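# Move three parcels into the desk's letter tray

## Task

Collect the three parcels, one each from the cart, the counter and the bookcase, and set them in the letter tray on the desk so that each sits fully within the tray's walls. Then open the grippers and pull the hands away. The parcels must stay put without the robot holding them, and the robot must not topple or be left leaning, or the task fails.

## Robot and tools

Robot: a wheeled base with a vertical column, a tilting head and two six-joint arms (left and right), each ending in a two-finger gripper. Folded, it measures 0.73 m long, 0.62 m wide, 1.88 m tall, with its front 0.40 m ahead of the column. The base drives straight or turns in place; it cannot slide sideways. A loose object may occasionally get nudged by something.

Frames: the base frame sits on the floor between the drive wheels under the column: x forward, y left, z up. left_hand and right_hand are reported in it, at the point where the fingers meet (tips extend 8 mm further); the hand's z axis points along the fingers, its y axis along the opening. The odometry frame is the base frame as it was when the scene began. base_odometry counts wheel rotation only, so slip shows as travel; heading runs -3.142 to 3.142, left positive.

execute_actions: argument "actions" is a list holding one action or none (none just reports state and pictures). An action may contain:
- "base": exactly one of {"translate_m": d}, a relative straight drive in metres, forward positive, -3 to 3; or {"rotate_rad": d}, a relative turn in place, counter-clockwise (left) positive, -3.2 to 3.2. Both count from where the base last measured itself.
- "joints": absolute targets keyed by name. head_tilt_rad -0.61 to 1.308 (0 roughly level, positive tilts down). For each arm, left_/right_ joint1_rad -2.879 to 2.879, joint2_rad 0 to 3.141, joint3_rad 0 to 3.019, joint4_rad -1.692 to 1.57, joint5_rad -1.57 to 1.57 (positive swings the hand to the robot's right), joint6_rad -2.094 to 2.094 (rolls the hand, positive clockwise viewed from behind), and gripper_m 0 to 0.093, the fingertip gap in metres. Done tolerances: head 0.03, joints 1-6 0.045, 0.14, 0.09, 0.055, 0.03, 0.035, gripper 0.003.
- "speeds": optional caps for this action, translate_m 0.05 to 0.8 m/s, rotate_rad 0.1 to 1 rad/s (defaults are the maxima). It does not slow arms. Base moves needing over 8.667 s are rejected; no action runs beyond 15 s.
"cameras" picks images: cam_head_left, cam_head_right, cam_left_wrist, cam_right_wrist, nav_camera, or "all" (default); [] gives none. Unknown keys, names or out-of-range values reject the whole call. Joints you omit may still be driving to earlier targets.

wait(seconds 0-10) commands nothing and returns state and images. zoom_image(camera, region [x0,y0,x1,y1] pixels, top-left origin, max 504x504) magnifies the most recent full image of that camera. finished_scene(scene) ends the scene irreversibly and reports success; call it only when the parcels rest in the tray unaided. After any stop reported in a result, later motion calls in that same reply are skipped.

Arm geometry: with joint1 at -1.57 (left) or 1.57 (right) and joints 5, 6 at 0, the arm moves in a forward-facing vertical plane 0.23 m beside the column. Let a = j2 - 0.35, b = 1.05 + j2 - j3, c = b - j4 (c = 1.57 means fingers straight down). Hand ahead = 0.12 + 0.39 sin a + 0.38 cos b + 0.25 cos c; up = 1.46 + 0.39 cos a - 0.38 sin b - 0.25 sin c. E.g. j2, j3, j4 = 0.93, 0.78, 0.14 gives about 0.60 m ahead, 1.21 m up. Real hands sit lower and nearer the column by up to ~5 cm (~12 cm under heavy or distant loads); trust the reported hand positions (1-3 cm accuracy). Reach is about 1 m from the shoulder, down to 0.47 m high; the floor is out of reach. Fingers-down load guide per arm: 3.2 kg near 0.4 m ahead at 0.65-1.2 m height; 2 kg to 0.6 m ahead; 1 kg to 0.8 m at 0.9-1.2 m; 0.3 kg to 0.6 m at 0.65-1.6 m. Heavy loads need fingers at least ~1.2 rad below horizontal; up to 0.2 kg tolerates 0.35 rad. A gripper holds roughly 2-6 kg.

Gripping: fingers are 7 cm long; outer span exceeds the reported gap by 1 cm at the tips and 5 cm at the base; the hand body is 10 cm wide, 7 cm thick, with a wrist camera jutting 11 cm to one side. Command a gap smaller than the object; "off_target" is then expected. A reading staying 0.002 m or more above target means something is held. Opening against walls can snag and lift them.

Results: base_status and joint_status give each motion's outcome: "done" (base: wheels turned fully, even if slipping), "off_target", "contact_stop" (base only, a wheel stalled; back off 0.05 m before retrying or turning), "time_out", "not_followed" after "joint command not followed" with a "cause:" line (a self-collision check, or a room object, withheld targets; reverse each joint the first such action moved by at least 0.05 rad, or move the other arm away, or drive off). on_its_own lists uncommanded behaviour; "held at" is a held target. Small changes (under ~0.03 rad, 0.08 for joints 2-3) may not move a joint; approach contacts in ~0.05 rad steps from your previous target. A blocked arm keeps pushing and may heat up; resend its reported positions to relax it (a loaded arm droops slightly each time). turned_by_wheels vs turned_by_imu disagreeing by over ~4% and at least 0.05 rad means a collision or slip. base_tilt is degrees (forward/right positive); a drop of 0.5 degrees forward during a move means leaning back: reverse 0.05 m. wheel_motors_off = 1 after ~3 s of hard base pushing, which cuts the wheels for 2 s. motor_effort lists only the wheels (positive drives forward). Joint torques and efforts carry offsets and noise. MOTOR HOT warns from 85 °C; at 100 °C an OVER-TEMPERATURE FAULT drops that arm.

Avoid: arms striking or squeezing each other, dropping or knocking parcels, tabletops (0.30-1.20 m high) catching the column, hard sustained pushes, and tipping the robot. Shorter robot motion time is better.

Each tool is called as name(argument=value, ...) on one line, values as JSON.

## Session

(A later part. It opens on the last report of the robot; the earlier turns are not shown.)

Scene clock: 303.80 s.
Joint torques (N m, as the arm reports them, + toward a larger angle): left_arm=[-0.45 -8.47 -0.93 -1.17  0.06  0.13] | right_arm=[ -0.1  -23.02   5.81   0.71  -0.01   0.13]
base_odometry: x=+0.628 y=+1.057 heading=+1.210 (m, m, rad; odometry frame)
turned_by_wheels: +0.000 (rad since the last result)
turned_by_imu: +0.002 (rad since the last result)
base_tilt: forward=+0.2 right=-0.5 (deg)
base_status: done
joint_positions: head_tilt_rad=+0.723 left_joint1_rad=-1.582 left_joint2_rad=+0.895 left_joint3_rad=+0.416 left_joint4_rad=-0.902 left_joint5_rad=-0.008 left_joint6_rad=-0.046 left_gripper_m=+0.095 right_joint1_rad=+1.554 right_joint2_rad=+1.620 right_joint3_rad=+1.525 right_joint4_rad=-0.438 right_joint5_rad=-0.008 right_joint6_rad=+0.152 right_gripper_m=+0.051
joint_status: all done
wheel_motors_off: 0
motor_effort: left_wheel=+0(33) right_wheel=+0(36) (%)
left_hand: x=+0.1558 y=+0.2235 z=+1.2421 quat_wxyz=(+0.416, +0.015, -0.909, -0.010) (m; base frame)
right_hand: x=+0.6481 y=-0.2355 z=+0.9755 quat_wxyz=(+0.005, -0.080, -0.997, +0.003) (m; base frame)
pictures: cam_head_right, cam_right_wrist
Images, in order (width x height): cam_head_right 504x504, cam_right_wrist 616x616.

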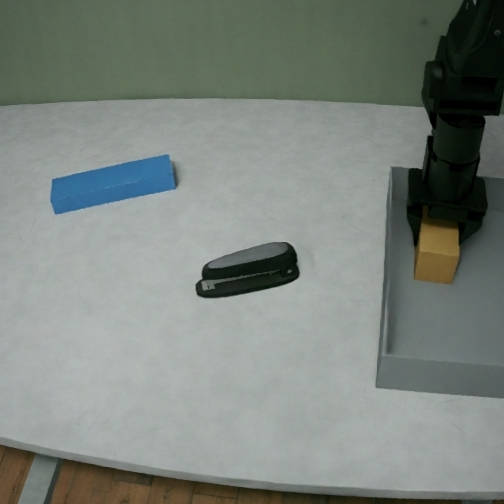

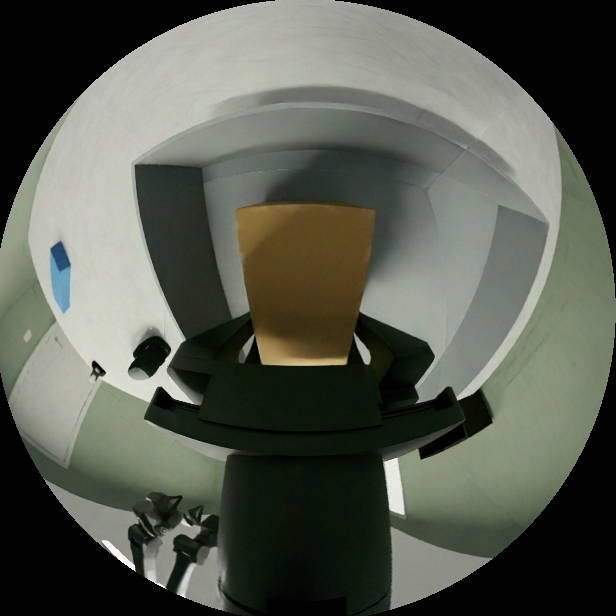

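execute_actions(actions=[{"joints": {"right_gripper_m": 0.07}}], cameras=["cam_right_wrist", "cam_left_wrist"])

Scene clock: 307.30 s.
Joint torques (N m, as the arm reports them, + toward a larger angle): left_arm=[-0.14 -8.49 -1.15 -1.24  0.02  0.1 ] | right_arm=[ -0.14 -23.11   5.87   0.73  -0.01   0.13]
base_odometry: x=+0.628 y=+1.057 heading=+1.210 (m, m, rad; odometry frame)
turned_by_wheels: +0.000 (rad since the last result)
turned_by_imu: +0.001 (rad since the last result)
base_tilt: forward=+0.2 right=-0.5 (deg)
base_status: not commanded
joint_positions: head_tilt_rad=+0.723 left_joint1_rad=-1.582 left_joint2_rad=+0.895 left_joint3_rad=+0.416 left_joint4_rad=-0.902 left_joint5_rad=-0.008 left_joint6_rad=-0.046 left_gripper_m=+0.095 right_joint1_rad=+1.554 right_joint2_rad=+1.620 right_joint3_rad=+1.525 right_joint4_rad=-0.438 right_joint5_rad=-0.008 right_joint6_rad=+0.152 right_gripper_m=+0.070
joint_status: all done
wheel_motors_off: 0
motor_effort: left_wheel=+0(0) right_wheel=+0(0) (%)
left_hand: x=+0.1558 y=+0.2235 z=+1.2421 quat_wxyz=(+0.416, +0.015, -0.909, -0.010) (m; base frame)
right_hand: x=+0.6481 y=-0.2355 z=+0.9755 quat_wxyz=(+0.005, -0.080, -0.997, +0.003) (m; base frame)
pictures: cam_left_wrist, cam_right_wrist
Images, in order (width x height): cam_left_wrist 616x616, cam_right_wrist 616x616.

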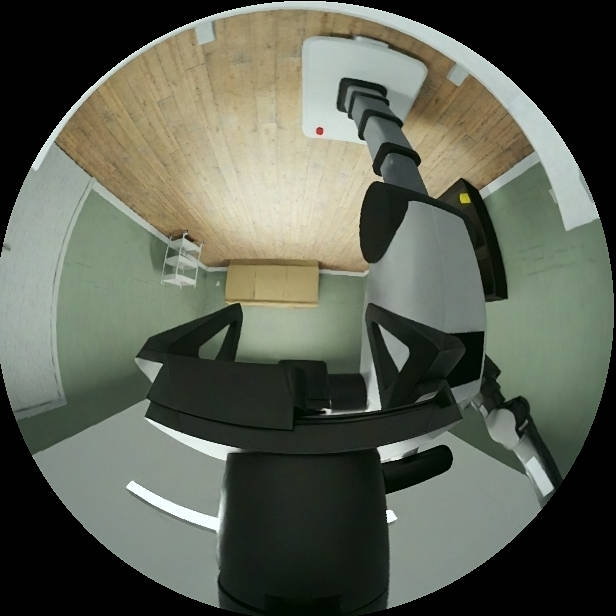

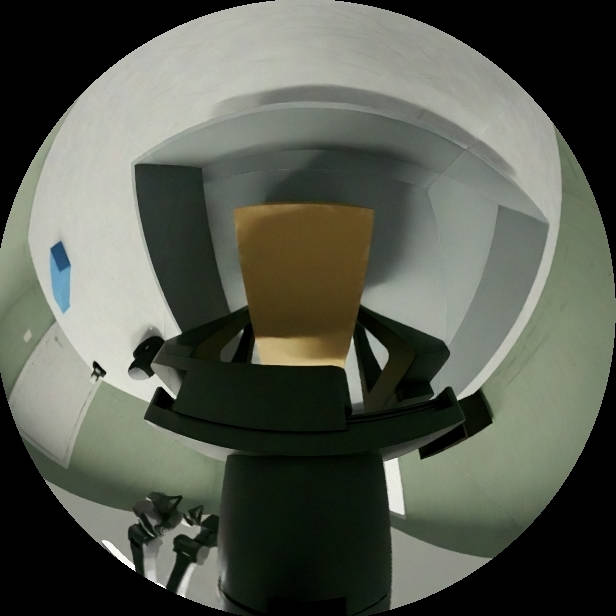

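zoom_image(camera="cam_left_wrist", region=[140, 210, 340, 320])

Region (140, 210, 340, 320) of cam_left_wrist's 616x616 image, scaled by 2.520, with more detail than that image has; it fills the top 277 rows of this view, and the rest is white.

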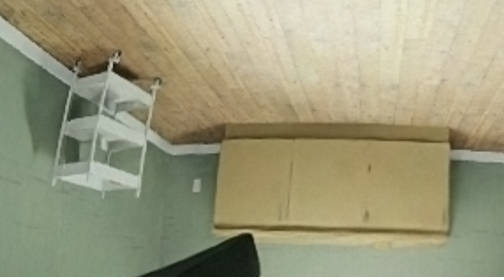

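execute_actions(actions=[{"base": {"translate_m": -2.6}, "joints": {"right_joint2_rad": 1.15, "right_joint4_rad": -0.75, "head_tilt_rad": 0.3}}], cameras=["cam_head_left", "cam_left_wrist", "cam_right_wrist"])

Scene clock: 396.10 s.
Joint torques (N m, as the arm reports them, + toward a larger angle): left_arm=[-0.12 -8.77 -0.89 -1.29  0.05  0.08] | right_arm=[ -0.1  -25.16   8.54   0.37  -0.01   0.12]
base_odometry: x=-0.289 y=-1.376 heading=+1.211 (m, m, rad; odometry frame)
turned_by_wheels: +0.000 (rad since the last result)
turned_by_imu: +0.000 (rad since the last result)
base_tilt: forward=+0.2 right=-0.5 (deg)
base_status: done
joint_positions: head_tilt_rad=+0.319 left_joint1_rad=-1.582 left_joint2_rad=+0.895 left_joint3_rad=+0.413 left_joint4_rad=-0.902 left_joint5_rad=-0.008 left_joint6_rad=-0.046 left_gripper_m=+0.095 right_joint1_rad=+1.554 right_joint2_rad=+1.159 right_joint3_rad=+1.539 right_joint4_rad=-0.741 right_joint5_rad=-0.008 right_joint6_rad=+0.152 right_gripper_m=+0.070
joint_status: all done
wheel_motors_off: 0
motor_effort: left_wheel=+0(42) right_wheel=+0(35) (%)
left_hand: x=+0.1540 y=+0.2235 z=+1.2427 quat_wxyz=(+0.417, +0.015, -0.909, -0.010) (m; base frame)
right_hand: x=+0.7428 y=-0.2326 z=+1.2413 quat_wxyz=(-0.081, -0.079, -0.994, -0.003) (m; base frame)
pictures: cam_head_left, cam_left_wrist, cam_right_wrist
Images, in order (width x height): cam_head_left 504x504, cam_left_wrist 616x616, cam_right_wrist 616x616.

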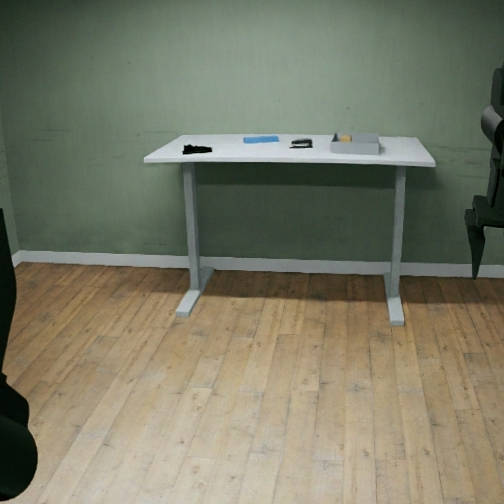

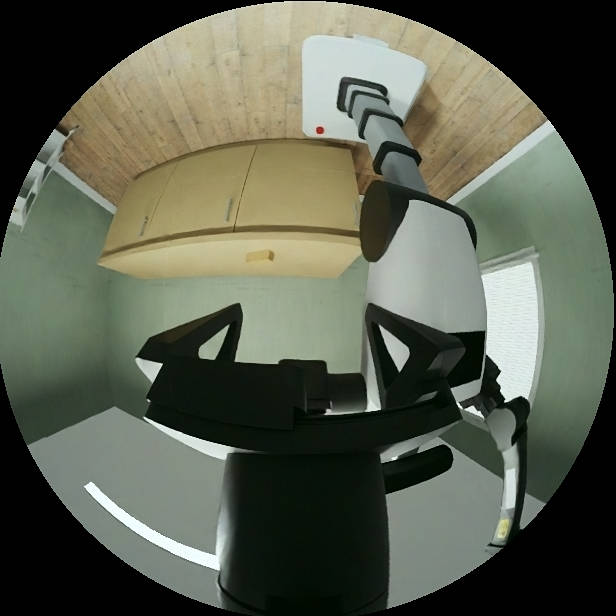

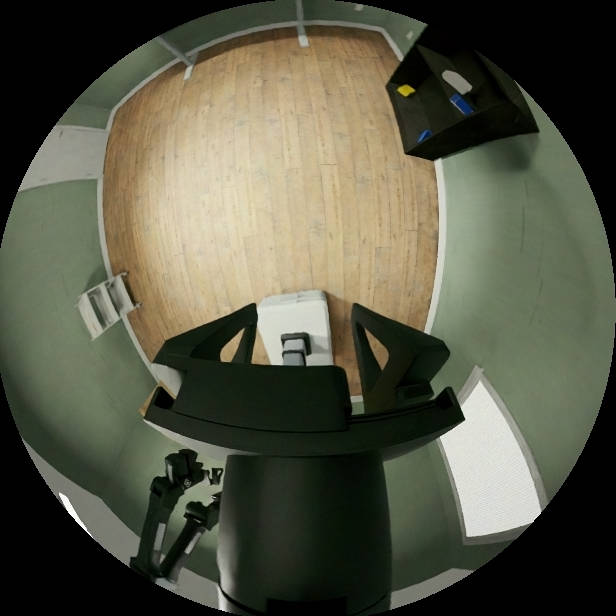

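zoom_image(camera="cam_left_wrist", region=[200, 110, 380, 290])

Region (200, 110, 380, 290) of cam_left_wrist's 616x616 image, scaled by 2.800, with more detail than that image has.

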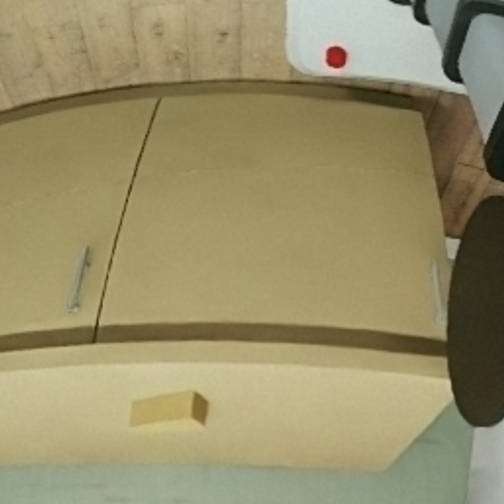

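execute_actions(actions=[{"base": {"rotate_rad": 2.285}, "joints": {"left_joint1_rad": -1.565, "left_joint2_rad": 1.68, "left_joint3_rad": 2.01, "left_joint4_rad": -0.80, "left_joint5_rad": 0.0, "left_joint6_rad": 0.35, "left_gripper_m": 0.093, "right_joint1_rad": 1.575, "right_joint2_rad": 0.8, "right_joint3_rad": 0.5, "right_joint4_rad": -0.22, "right_joint6_rad": 0.0, "right_gripper_m": 0.093, "head_tilt_rad": 0.65}}], cameras=["cam_head_left", "cam_head_right", "cam_left_wrist", "cam_right_wrist"])

Scene clock: 426.27 s.
Joint torques (N m, as the arm reports them, + toward a larger angle): left_arm=[ -0.85 -26.68   6.65   0.9    0.06   0.18] | right_arm=[ -0.14 -12.69   2.32   0.82  -0.03  -0.13]
base_odometry: x=-0.289 y=-1.376 heading=-2.788 (m, m, rad; odometry frame)
turned_by_wheels: +2.285 (rad since the last result)
turned_by_imu: +2.271 (rad since the last result)
base_tilt: forward=+0.2 right=-0.6 (deg)
base_status: done
joint_positions: head_tilt_rad=+0.653 left_joint1_rad=-1.561 left_joint2_rad=+1.681 left_joint3_rad=+1.994 left_joint4_rad=-0.807 left_joint5_rad=+0.000 left_joint6_rad=+0.343 left_gripper_m=+0.093 right_joint1_rad=+1.570 right_joint2_rad=+0.811 right_joint3_rad=+0.503 right_joint4_rad=-0.231 right_joint5_rad=-0.008 right_joint6_rad=+0.014 right_gripper_m=+0.093
joint_status: all done
wheel_motors_off: 0
motor_effort: left_wheel=+0(36) right_wheel=+0(40) (%)
left_hand: x=+0.7888 y=+0.2314 z=+1.0445 quat_wxyz=(-0.014, -0.168, -0.986, -0.007) (m; base frame)
right_hand: x=+0.3745 y=-0.2242 z=+1.1812 quat_wxyz=(+0.007, -0.007, -1.000, -0.004) (m; base frame)
pictures: cam_head_left, cam_head_right, cam_left_wrist, cam_right_wrist
Images, in order (width x height): cam_head_left 504x504, cam_head_right 504x504, cam_left_wrist 616x616, cam_right_wrist 616x616.

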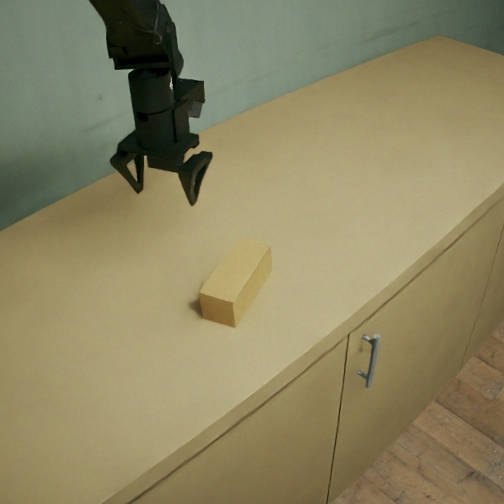

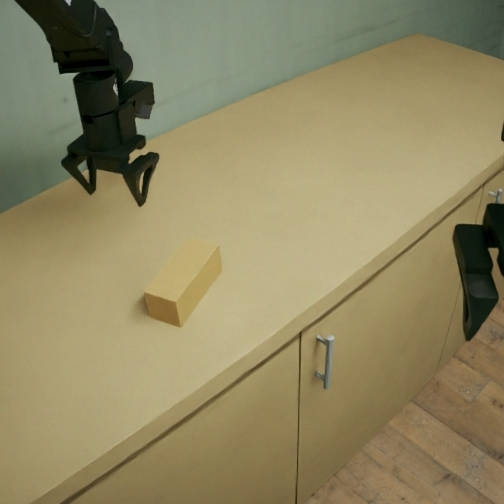

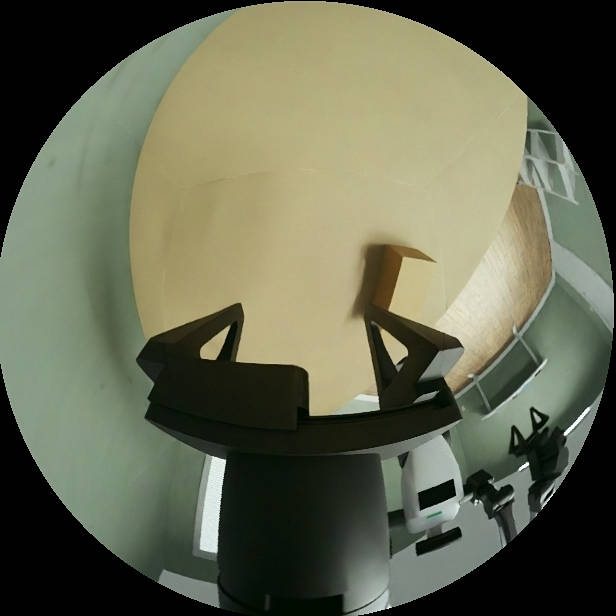

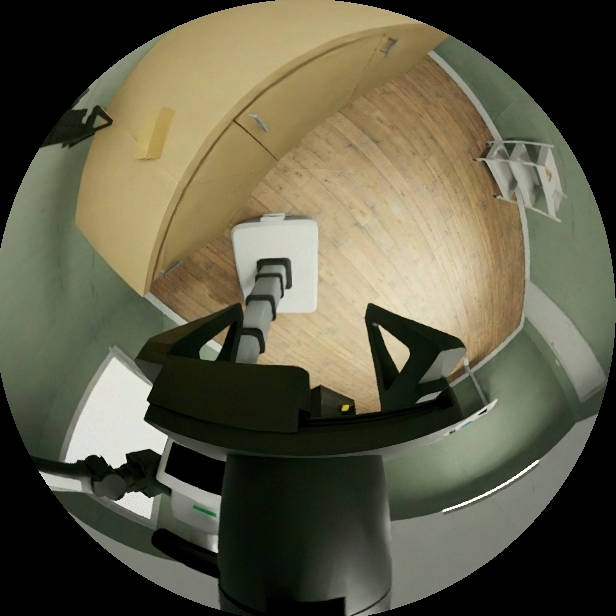

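zoom_image(camera="cam_head_left", region=[100, 140, 300, 340])

zoom_image(camera="cam_head_right", region=[50, 140, 250, 340])

zoom_image(camera="cam_left_wrist", region=[340, 220, 480, 360])

Region (100, 140, 300, 340) of cam_head_left's 504x504 image, scaled by 2.520, with more detail than that image has.

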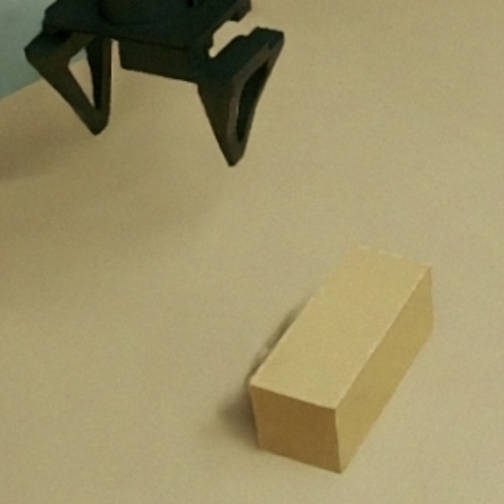

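Region (50, 140, 250, 340) of cam_head_right's 504x504 image, scaled by 2.520, with more detail than that image has.

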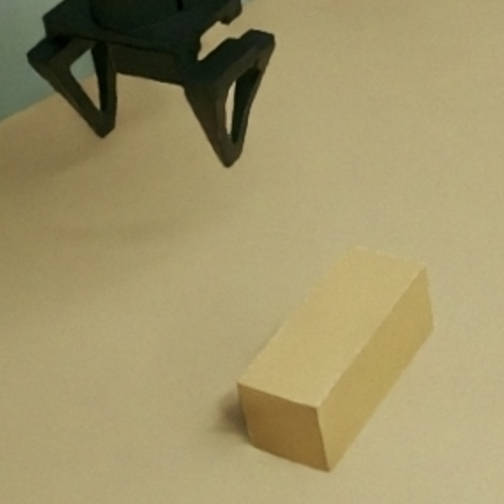

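Region (340, 220, 480, 360) of cam_left_wrist's 616x616 image, scaled by 3.600, with more detail than that image has.

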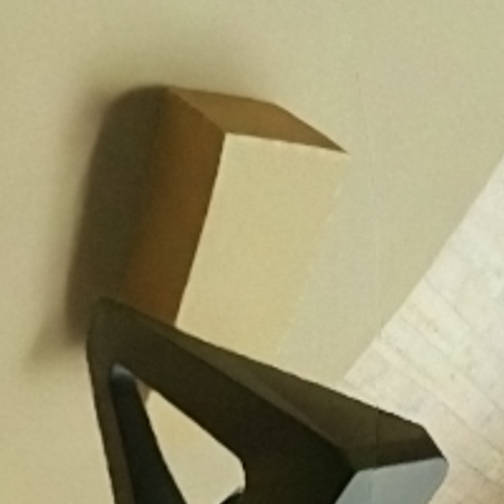

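execute_actions(actions=[{"base": {"rotate_rad": -0.165}, "joints": {"left_joint2_rad": 1.595, "left_joint3_rad": 1.67, "left_joint4_rad": -0.585, "left_joint6_rad": 0.205}}], cameras=["cam_head_left", "cam_left_wrist", "cam_right_wrist"])

Scene clock: 461.47 s.
Joint torques (N m, as the arm reports them, + toward a larger angle): left_arm=[ -0.99 -24.16   4.63   1.09   0.07   0.08] | right_arm=[ -0.15 -12.8    2.3    0.8   -0.03  -0.13]
base_odometry: x=-0.289 y=-1.376 heading=-2.952 (m, m, rad; odometry frame)
turned_by_wheels: -0.165 (rad since the last result)
turned_by_imu: -0.163 (rad since the last result)
base_tilt: forward=+0.1 right=-0.6 (deg)
base_status: done
joint_positions: head_tilt_rad=+0.653 left_joint1_rad=-1.566 left_joint2_rad=+1.598 left_joint3_rad=+1.664 left_joint4_rad=-0.598 left_joint5_rad=+0.000 left_joint6_rad=+0.211 left_gripper_m=+0.093 right_joint1_rad=+1.570 right_joint2_rad=+0.810 right_joint3_rad=+0.503 right_joint4_rad=-0.231 right_joint5_rad=-0.008 right_joint6_rad=+0.014 right_gripper_m=+0.093
joint_status: all done
wheel_motors_off: 0
motor_effort: left_wheel=+1(22) right_wheel=-1(23) (%)
left_hand: x=+0.6995 y=+0.2281 z=+1.0137 quat_wxyz=(+0.004, -0.104, -0.995, -0.002) (m; base frame)
right_hand: x=+0.3746 y=-0.2242 z=+1.1813 quat_wxyz=(+0.007, -0.007, -1.000, -0.004) (m; base frame)
pictures: cam_head_left, cam_left_wrist, cam_right_wrist
Images, in order (width x height): cam_head_left 504x504, cam_left_wrist 616x616, cam_right_wrist 616x616.

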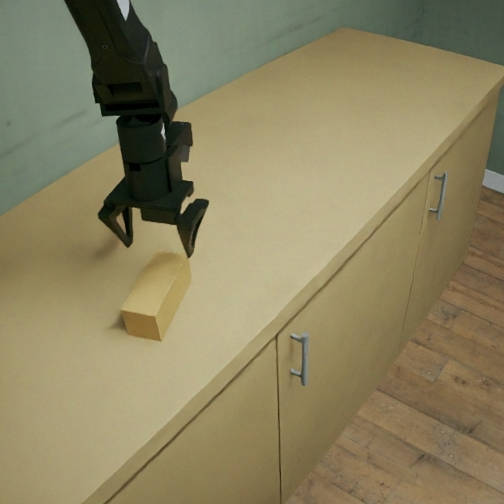

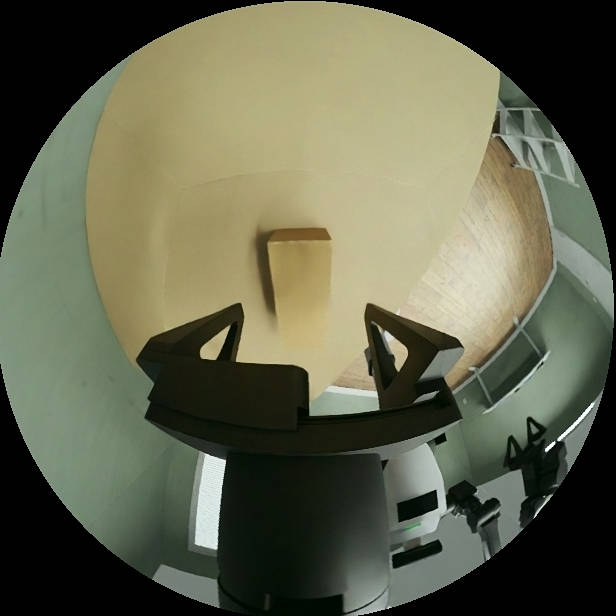

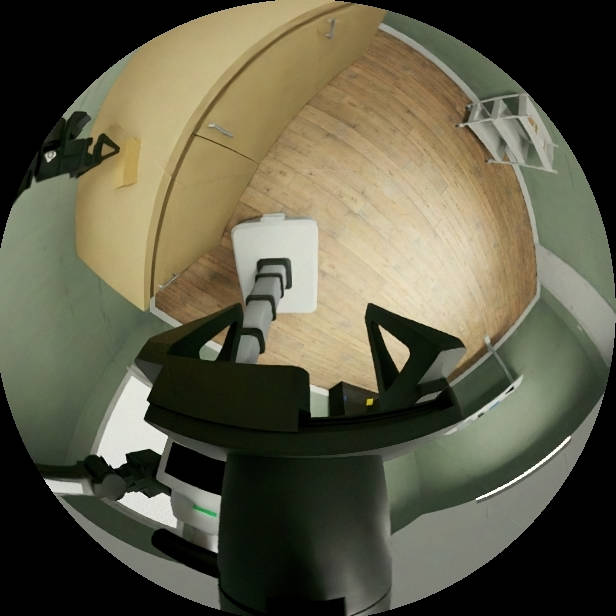

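execute_actions(actions=[{"joints": {"left_joint1_rad": -1.548, "left_joint2_rad": 1.73, "left_joint4_rad": -0.44}}], cameras=["cam_head_left", "cam_left_wrist"])

Scene clock: 472.17 s.
Joint torques (N m, as the arm reports them, + toward a larger angle): left_arm=[  1.32 -23.29   3.64   1.09   0.06   0.06] | right_arm=[ -0.09 -12.73   2.3    0.85  -0.03  -0.13]
base_odometry: x=-0.289 y=-1.376 heading=-2.952 (m, m, rad; odometry frame)
turned_by_wheels: +0.000 (rad since the last result)
turned_by_imu: +0.002 (rad since the last result)
base_tilt: forward=+0.2 right=-0.6 (deg)
base_status: not commanded
joint_positions: head_tilt_rad=+0.653 left_joint1_rad=-1.562 left_joint2_rad=+1.732 left_joint3_rad=+1.664 left_joint4_rad=-0.454 left_joint5_rad=+0.000 left_joint6_rad=+0.211 left_gripper_m=+0.093 right_joint1_rad=+1.570 right_joint2_rad=+0.810 right_joint3_rad=+0.503 right_joint4_rad=-0.231 right_joint5_rad=-0.008 right_joint6_rad=+0.014 right_gripper_m=+0.093
joint_status: all done
wheel_motors_off: 0
motor_effort: left_wheel=+1(1) right_wheel=-1(1) (%)
left_hand: x=+0.6703 y=+0.2312 z=+0.9381 quat_wxyz=(+0.000, -0.103, -0.995, -0.004) (m; base frame)
right_hand: x=+0.3746 y=-0.2242 z=+1.1813 quat_wxyz=(+0.007, -0.007, -1.000, -0.004) (m; base frame)
pictures: cam_head_left, cam_left_wrist
Images, in order (width x height): cam_head_left 504x504, cam_left_wrist 616x616.

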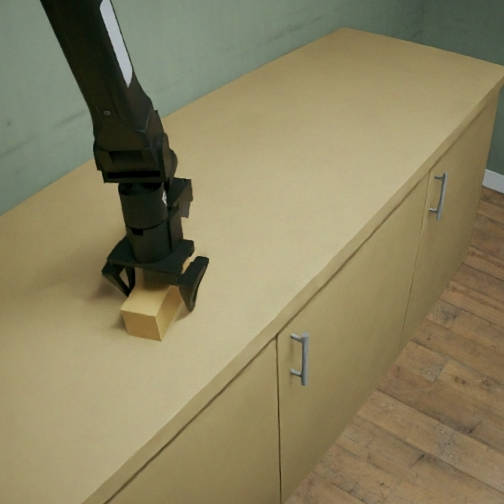

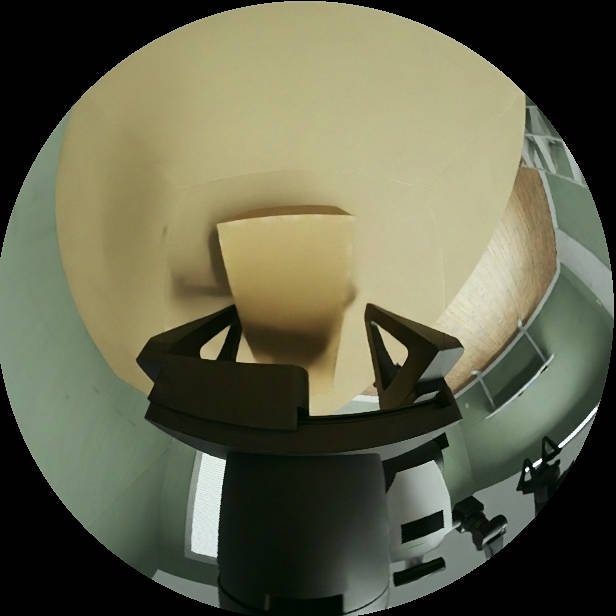

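execute_actions(actions=[{"joints": {"left_gripper_m": 0.02}}], cameras=["cam_left_wrist", "cam_right_wrist"])

Scene clock: 475.50 s.
Joint torques (N m, as the arm reports them, + toward a larger angle): left_arm=[  0.47 -23.93   3.87   1.19   0.04   0.06] | right_arm=[ -0.05 -12.73   2.28   0.81  -0.02  -0.14]
base_odometry: x=-0.289 y=-1.376 heading=-2.952 (m, m, rad; odometry frame)
turned_by_wheels: +0.000 (rad since the last result)
turned_by_imu: +0.001 (rad since the last result)
base_tilt: forward=+0.2 right=-0.5 (deg)
base_status: not commanded
joint_positions: head_tilt_rad=+0.653 left_joint1_rad=-1.561 left_joint2_rad=+1.732 left_joint3_rad=+1.664 left_joint4_rad=-0.454 left_joint5_rad=+0.000 left_joint6_rad=+0.211 left_gripper_m=+0.051 right_joint1_rad=+1.570 right_joint2_rad=+0.810 right_joint3_rad=+0.503 right_joint4_rad=-0.231 right_joint5_rad=-0.008 right_joint6_rad=+0.014 right_gripper_m=+0.093
joint_status: left_gripper_m off_target (ended at +0.051, target +0.020)
wheel_motors_off: 0
motor_effort: left_wheel=+2(1) right_wheel=-2(2) (%)
left_hand: x=+0.6703 y=+0.2316 z=+0.9381 quat_wxyz=(+0.000, -0.103, -0.995, -0.004) (m; base frame)
right_hand: x=+0.3746 y=-0.2242 z=+1.1813 quat_wxyz=(+0.007, -0.007, -1.000, -0.004) (m; base frame)
pictures: cam_left_wrist, cam_right_wrist
Images, in order (width x height): cam_left_wrist 616x616, cam_right_wrist 616x616.

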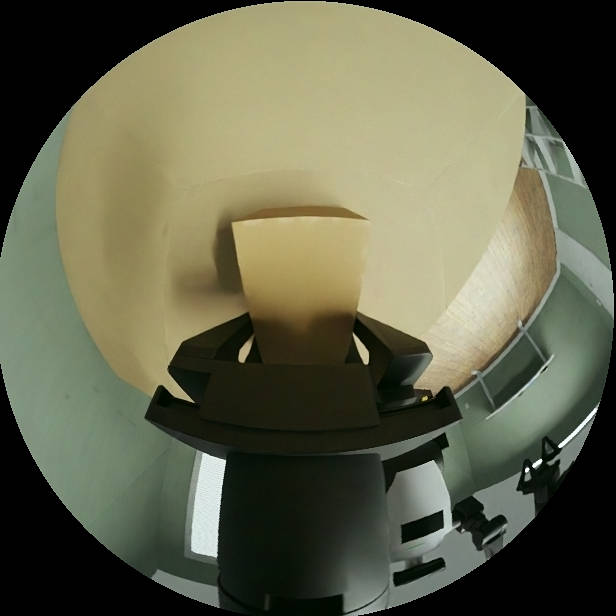

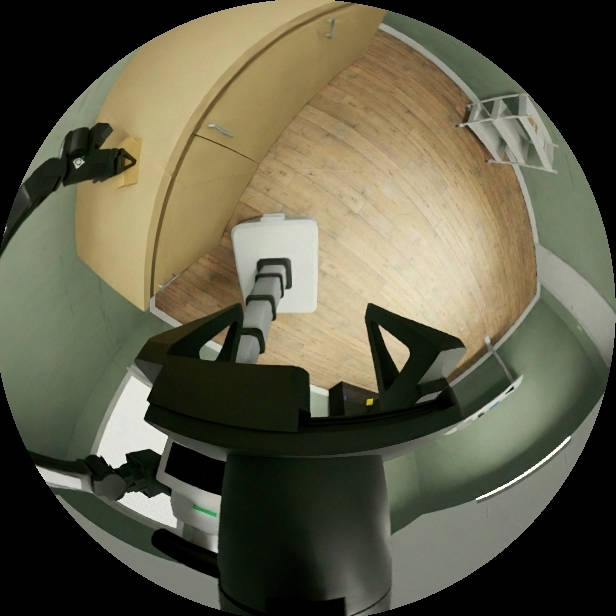

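zoom_image(camera="cam_right_wrist", region=[440, 70, 580, 210])

Region (440, 70, 580, 210) of cam_right_wrist's 616x616 image, scaled by 3.600, with more detail than that image has.

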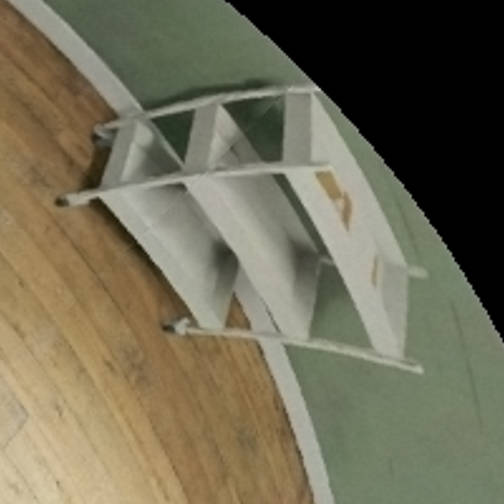

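execute_actions(actions=[{"base": {"rotate_rad": -0.77}, "joints": {"left_joint1_rad": -1.571, "left_joint2_rad": 1.3, "left_joint4_rad": -0.87, "head_tilt_rad": 0.45}}], cameras=["cam_head_left", "cam_head_right", "cam_right_wrist", "nav_camera"])

Scene clock: 501.00 s.
Joint torques (N m, as the arm reports them, + toward a larger angle): left_arm=[ -0.9  -23.32   5.85  -0.02   0.05   0.04] | right_arm=[ -0.09 -12.68   2.23   0.79  -0.03  -0.14]
base_odometry: x=-0.289 y=-1.376 heading=+2.562 (m, m, rad; odometry frame)
turned_by_wheels: -0.769 (rad since the last result)
turned_by_imu: -0.762 (rad since the last result)
base_tilt: forward=+0.2 right=-0.6 (deg)
base_status: done
joint_positions: head_tilt_rad=+0.468 left_joint1_rad=-1.564 left_joint2_rad=+1.287 left_joint3_rad=+1.670 left_joint4_rad=-0.851 left_joint5_rad=+0.000 left_joint6_rad=+0.211 left_gripper_m=+0.051 right_joint1_rad=+1.570 right_joint2_rad=+0.809 right_joint3_rad=+0.503 right_joint4_rad=-0.231 right_joint5_rad=-0.008 right_joint6_rad=+0.014 right_gripper_m=+0.093
joint_status: all done
wheel_motors_off: 0
motor_effort: left_wheel=+1(29) right_wheel=+0(28) (%)
left_hand: x=+0.7494 y=+0.2281 z=+1.2019 quat_wxyz=(-0.028, -0.104, -0.994, -0.006) (m; base frame)
right_hand: x=+0.3749 y=-0.2242 z=+1.1816 quat_wxyz=(+0.007, -0.007, -1.000, -0.004) (m; base frame)
pictures: cam_head_left, cam_head_right, cam_right_wrist, nav_camera
Images, in order (width x height): cam_head_left 504x504, cam_head_right 504x504, cam_right_wrist 616x616, nav_camera 504x504.

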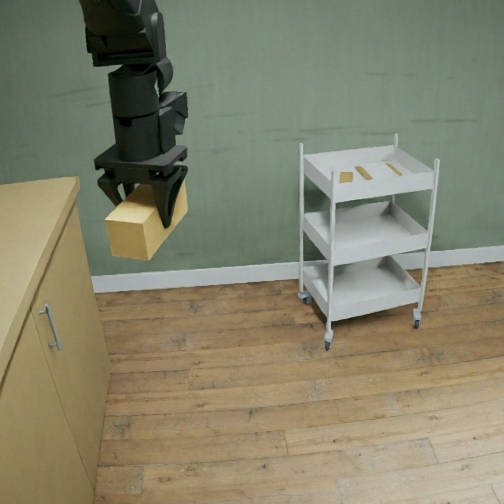

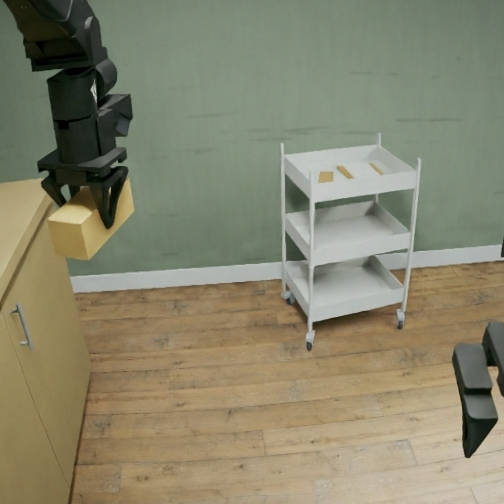

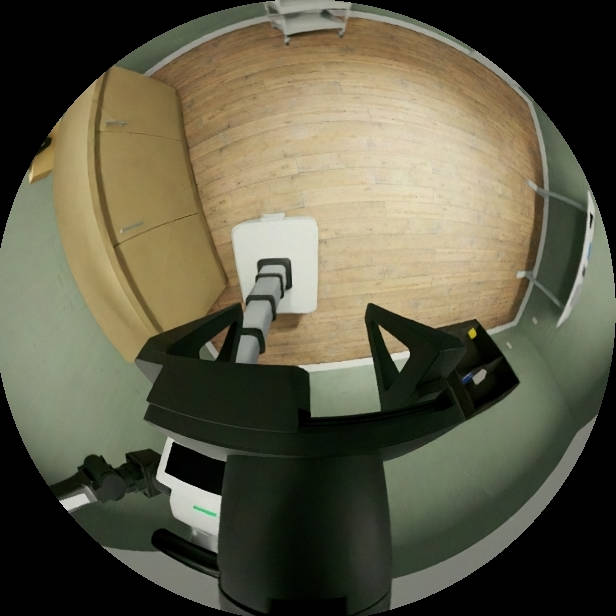

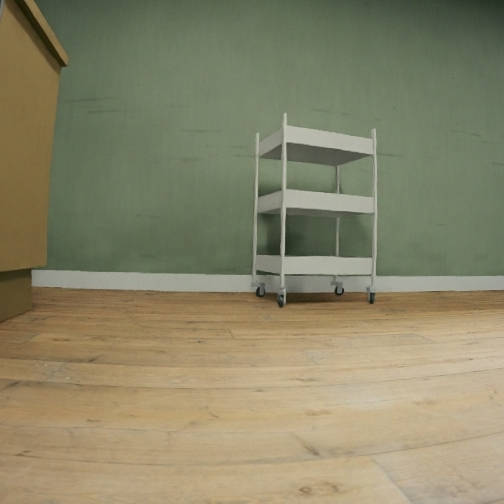

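zoom_image(camera="cam_head_left", region=[290, 125, 450, 215])

zoom_image(camera="cam_head_right", region=[270, 125, 430, 215])

Region (290, 125, 450, 215) of cam_head_left's 504x504 image, scaled by 3.150, with more detail than that image has; it fills the top 284 rows of this view, and the rest is white.

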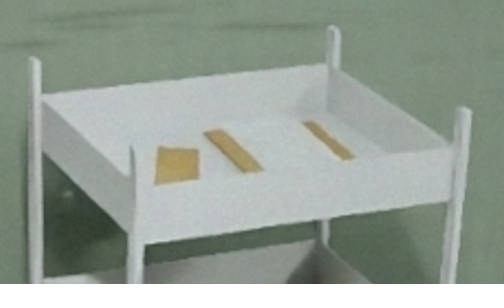

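Region (270, 125, 430, 215) of cam_head_right's 504x504 image, scaled by 3.150, with more detail than that image has; it fills the top 284 rows of this view, and the rest is white.

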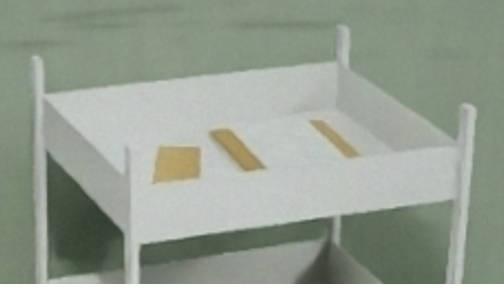

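execute_actions(actions=[{"base": {"translate_m": 1.2}, "joints": {"left_joint2_rad": 0.74, "left_joint3_rad": 0.46, "left_joint4_rad": -0.23, "left_joint6_rad": 0.0, "right_joint1_rad": 1.66, "right_joint2_rad": 1.61, "right_joint3_rad": 1.355, "right_joint4_rad": -0.23, "right_joint5_rad": 0.0, "right_joint6_rad": 0.05, "head_tilt_rad": 0.85}}], cameras=["cam_head_left", "cam_head_right", "cam_right_wrist", "cam_left_wrist"])

Scene clock: 527.87 s.
Joint torques (N m, as the arm reports them, + toward a larger angle): left_arm=[ -0.21 -11.21   2.15   1.13   0.06   0.04] | right_arm=[  0.65 -22.8    3.96   0.49   0.04   0.07]
base_odometry: x=-1.293 y=-0.718 heading=+2.562 (m, m, rad; odometry frame)
turned_by_wheels: +0.000 (rad since the last result)
turned_by_imu: +0.004 (rad since the last result)
base_tilt: forward=+0.2 right=-0.6 (deg)
base_status: done
joint_positions: head_tilt_rad=+0.852 left_joint1_rad=-1.564 left_joint2_rad=+0.746 left_joint3_rad=+0.454 left_joint4_rad=-0.244 left_joint5_rad=+0.000 left_joint6_rad=+0.008 left_gripper_m=+0.051 right_joint1_rad=+1.666 right_joint2_rad=+1.618 right_joint3_rad=+1.343 right_joint4_rad=-0.231 right_joint5_rad=-0.001 right_joint6_rad=+0.042 right_gripper_m=+0.093
joint_status: all done
wheel_motors_off: 0
motor_effort: left_wheel=+0(53) right_wheel=+0(34) (%)
left_hand: x=+0.3586 y=+0.2269 z=+1.1930 quat_wxyz=(+0.006, -0.002, -1.000, -0.003) (m; base frame)
right_hand: x=+0.5885 y=-0.1595 z=+0.9562 quat_wxyz=(-0.008, +0.002, -0.999, -0.042) (m; base frame)
pictures: cam_head_left, cam_head_right, cam_left_wrist, cam_right_wrist
Images, in order (width x height): cam_head_left 504x504, cam_head_right 504x504, cam_left_wrist 616x616, cam_right_wrist 616x616.

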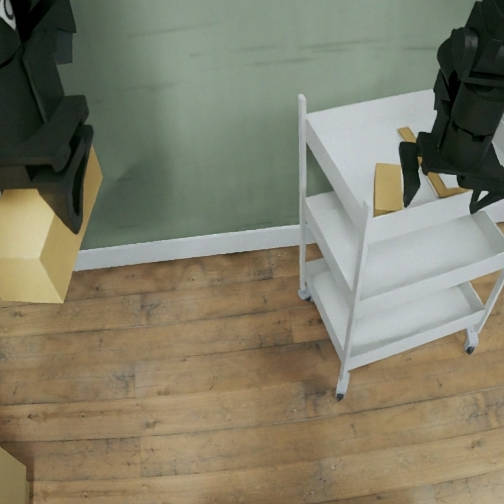

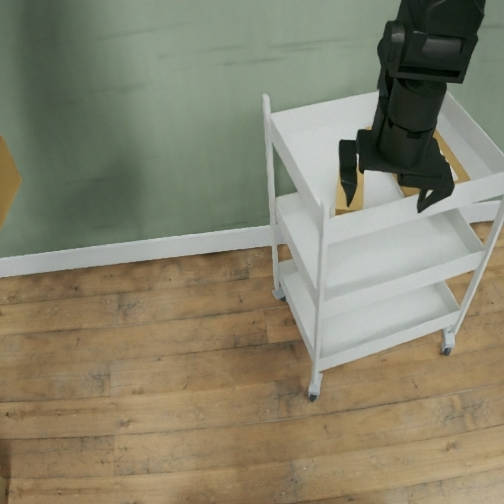

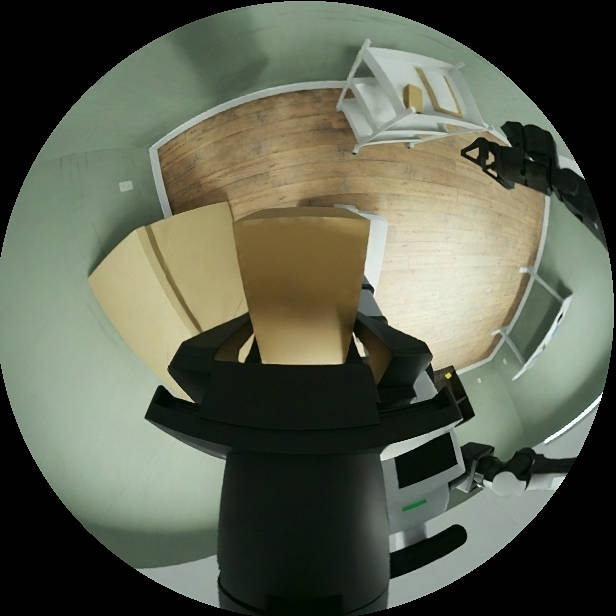

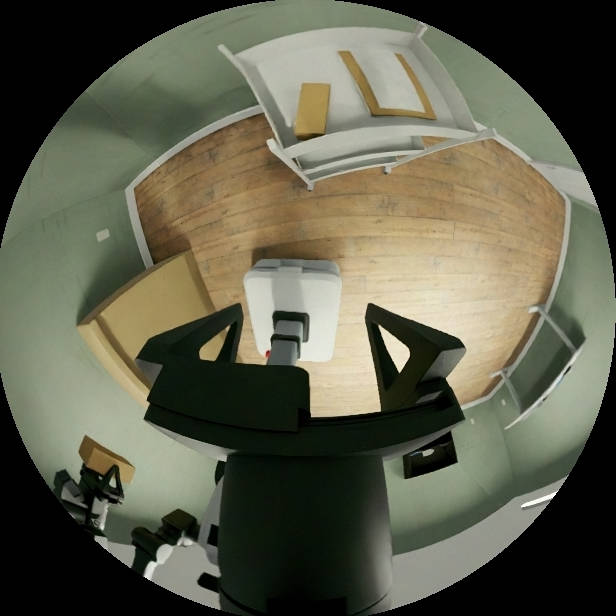

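execute_actions(actions=[])

Scene clock: 548.40 s.
Joint torques (N m, as the arm reports them, + toward a larger angle): left_arm=[ -0.85 -10.88   2.09   1.11   0.05   0.03] | right_arm=[  0.61 -22.54   3.99   0.48   0.04   0.07]
base_odometry: x=-1.293 y=-0.718 heading=+2.562 (m, m, rad; odometry frame)
turned_by_wheels: +0.000 (rad since the last result)
turned_by_imu: +0.001 (rad since the last result)
base_tilt: forward=+0.2 right=-0.6 (deg)
base_status: done
joint_positions: head_tilt_rad=+0.852 left_joint1_rad=-1.564 left_joint2_rad=+0.746 left_joint3_rad=+0.454 left_joint4_rad=-0.244 left_joint5_rad=+0.000 left_joint6_rad=+0.008 left_gripper_m=+0.051 right_joint1_rad=+1.666 right_joint2_rad=+1.618 right_joint3_rad=+1.343 right_joint4_rad=-0.231 right_joint5_rad=-0.001 right_joint6_rad=+0.042 right_gripper_m=+0.093
joint_status: all done
wheel_motors_off: 0
motor_effort: left_wheel=+0(53) right_wheel=+0(34) (%)
left_hand: x=+0.3586 y=+0.2269 z=+1.1930 quat_wxyz=(+0.006, -0.002, -1.000, -0.003) (m; base frame)
right_hand: x=+0.5885 y=-0.1595 z=+0.9562 quat_wxyz=(-0.008, +0.002, -0.999, -0.042) (m; base frame)
pictures: cam_head_left, cam_head_right, cam_left_wrist, cam_right_wrist, nav_camera
Images, in order (width x height): cam_head_left 504x504, cam_head_right 504x504, cam_left_wrist 616x616, cam_right_wrist 616x616, nav_camera 504x504.

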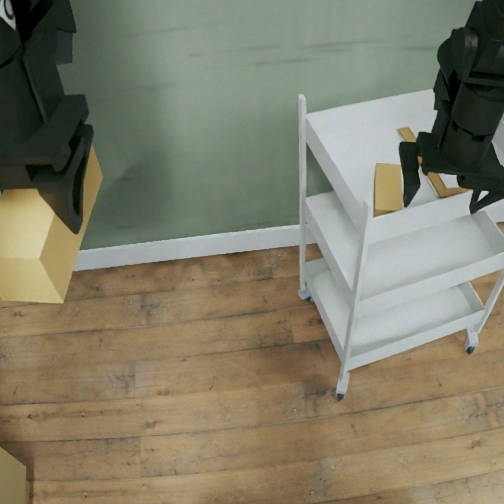

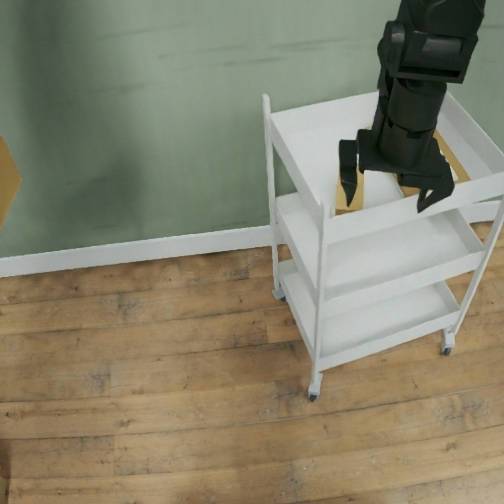

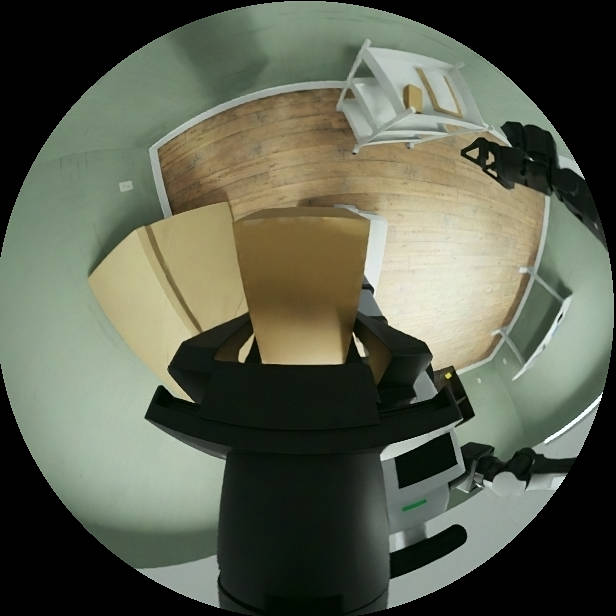

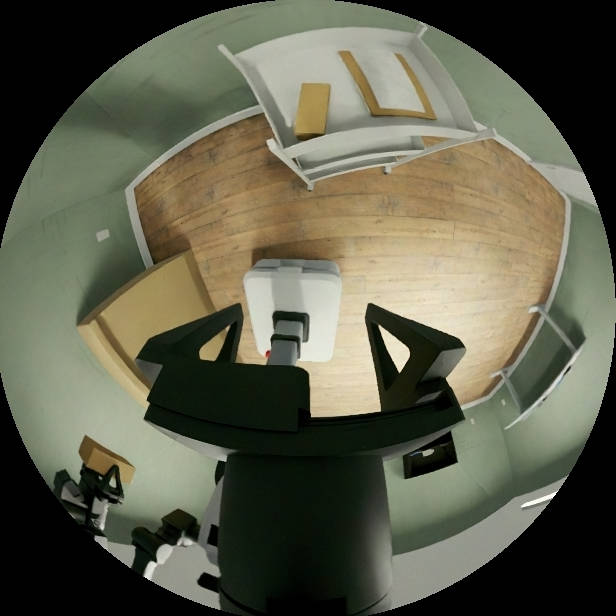

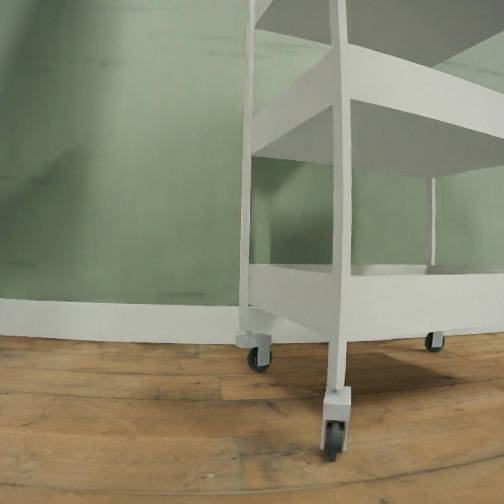

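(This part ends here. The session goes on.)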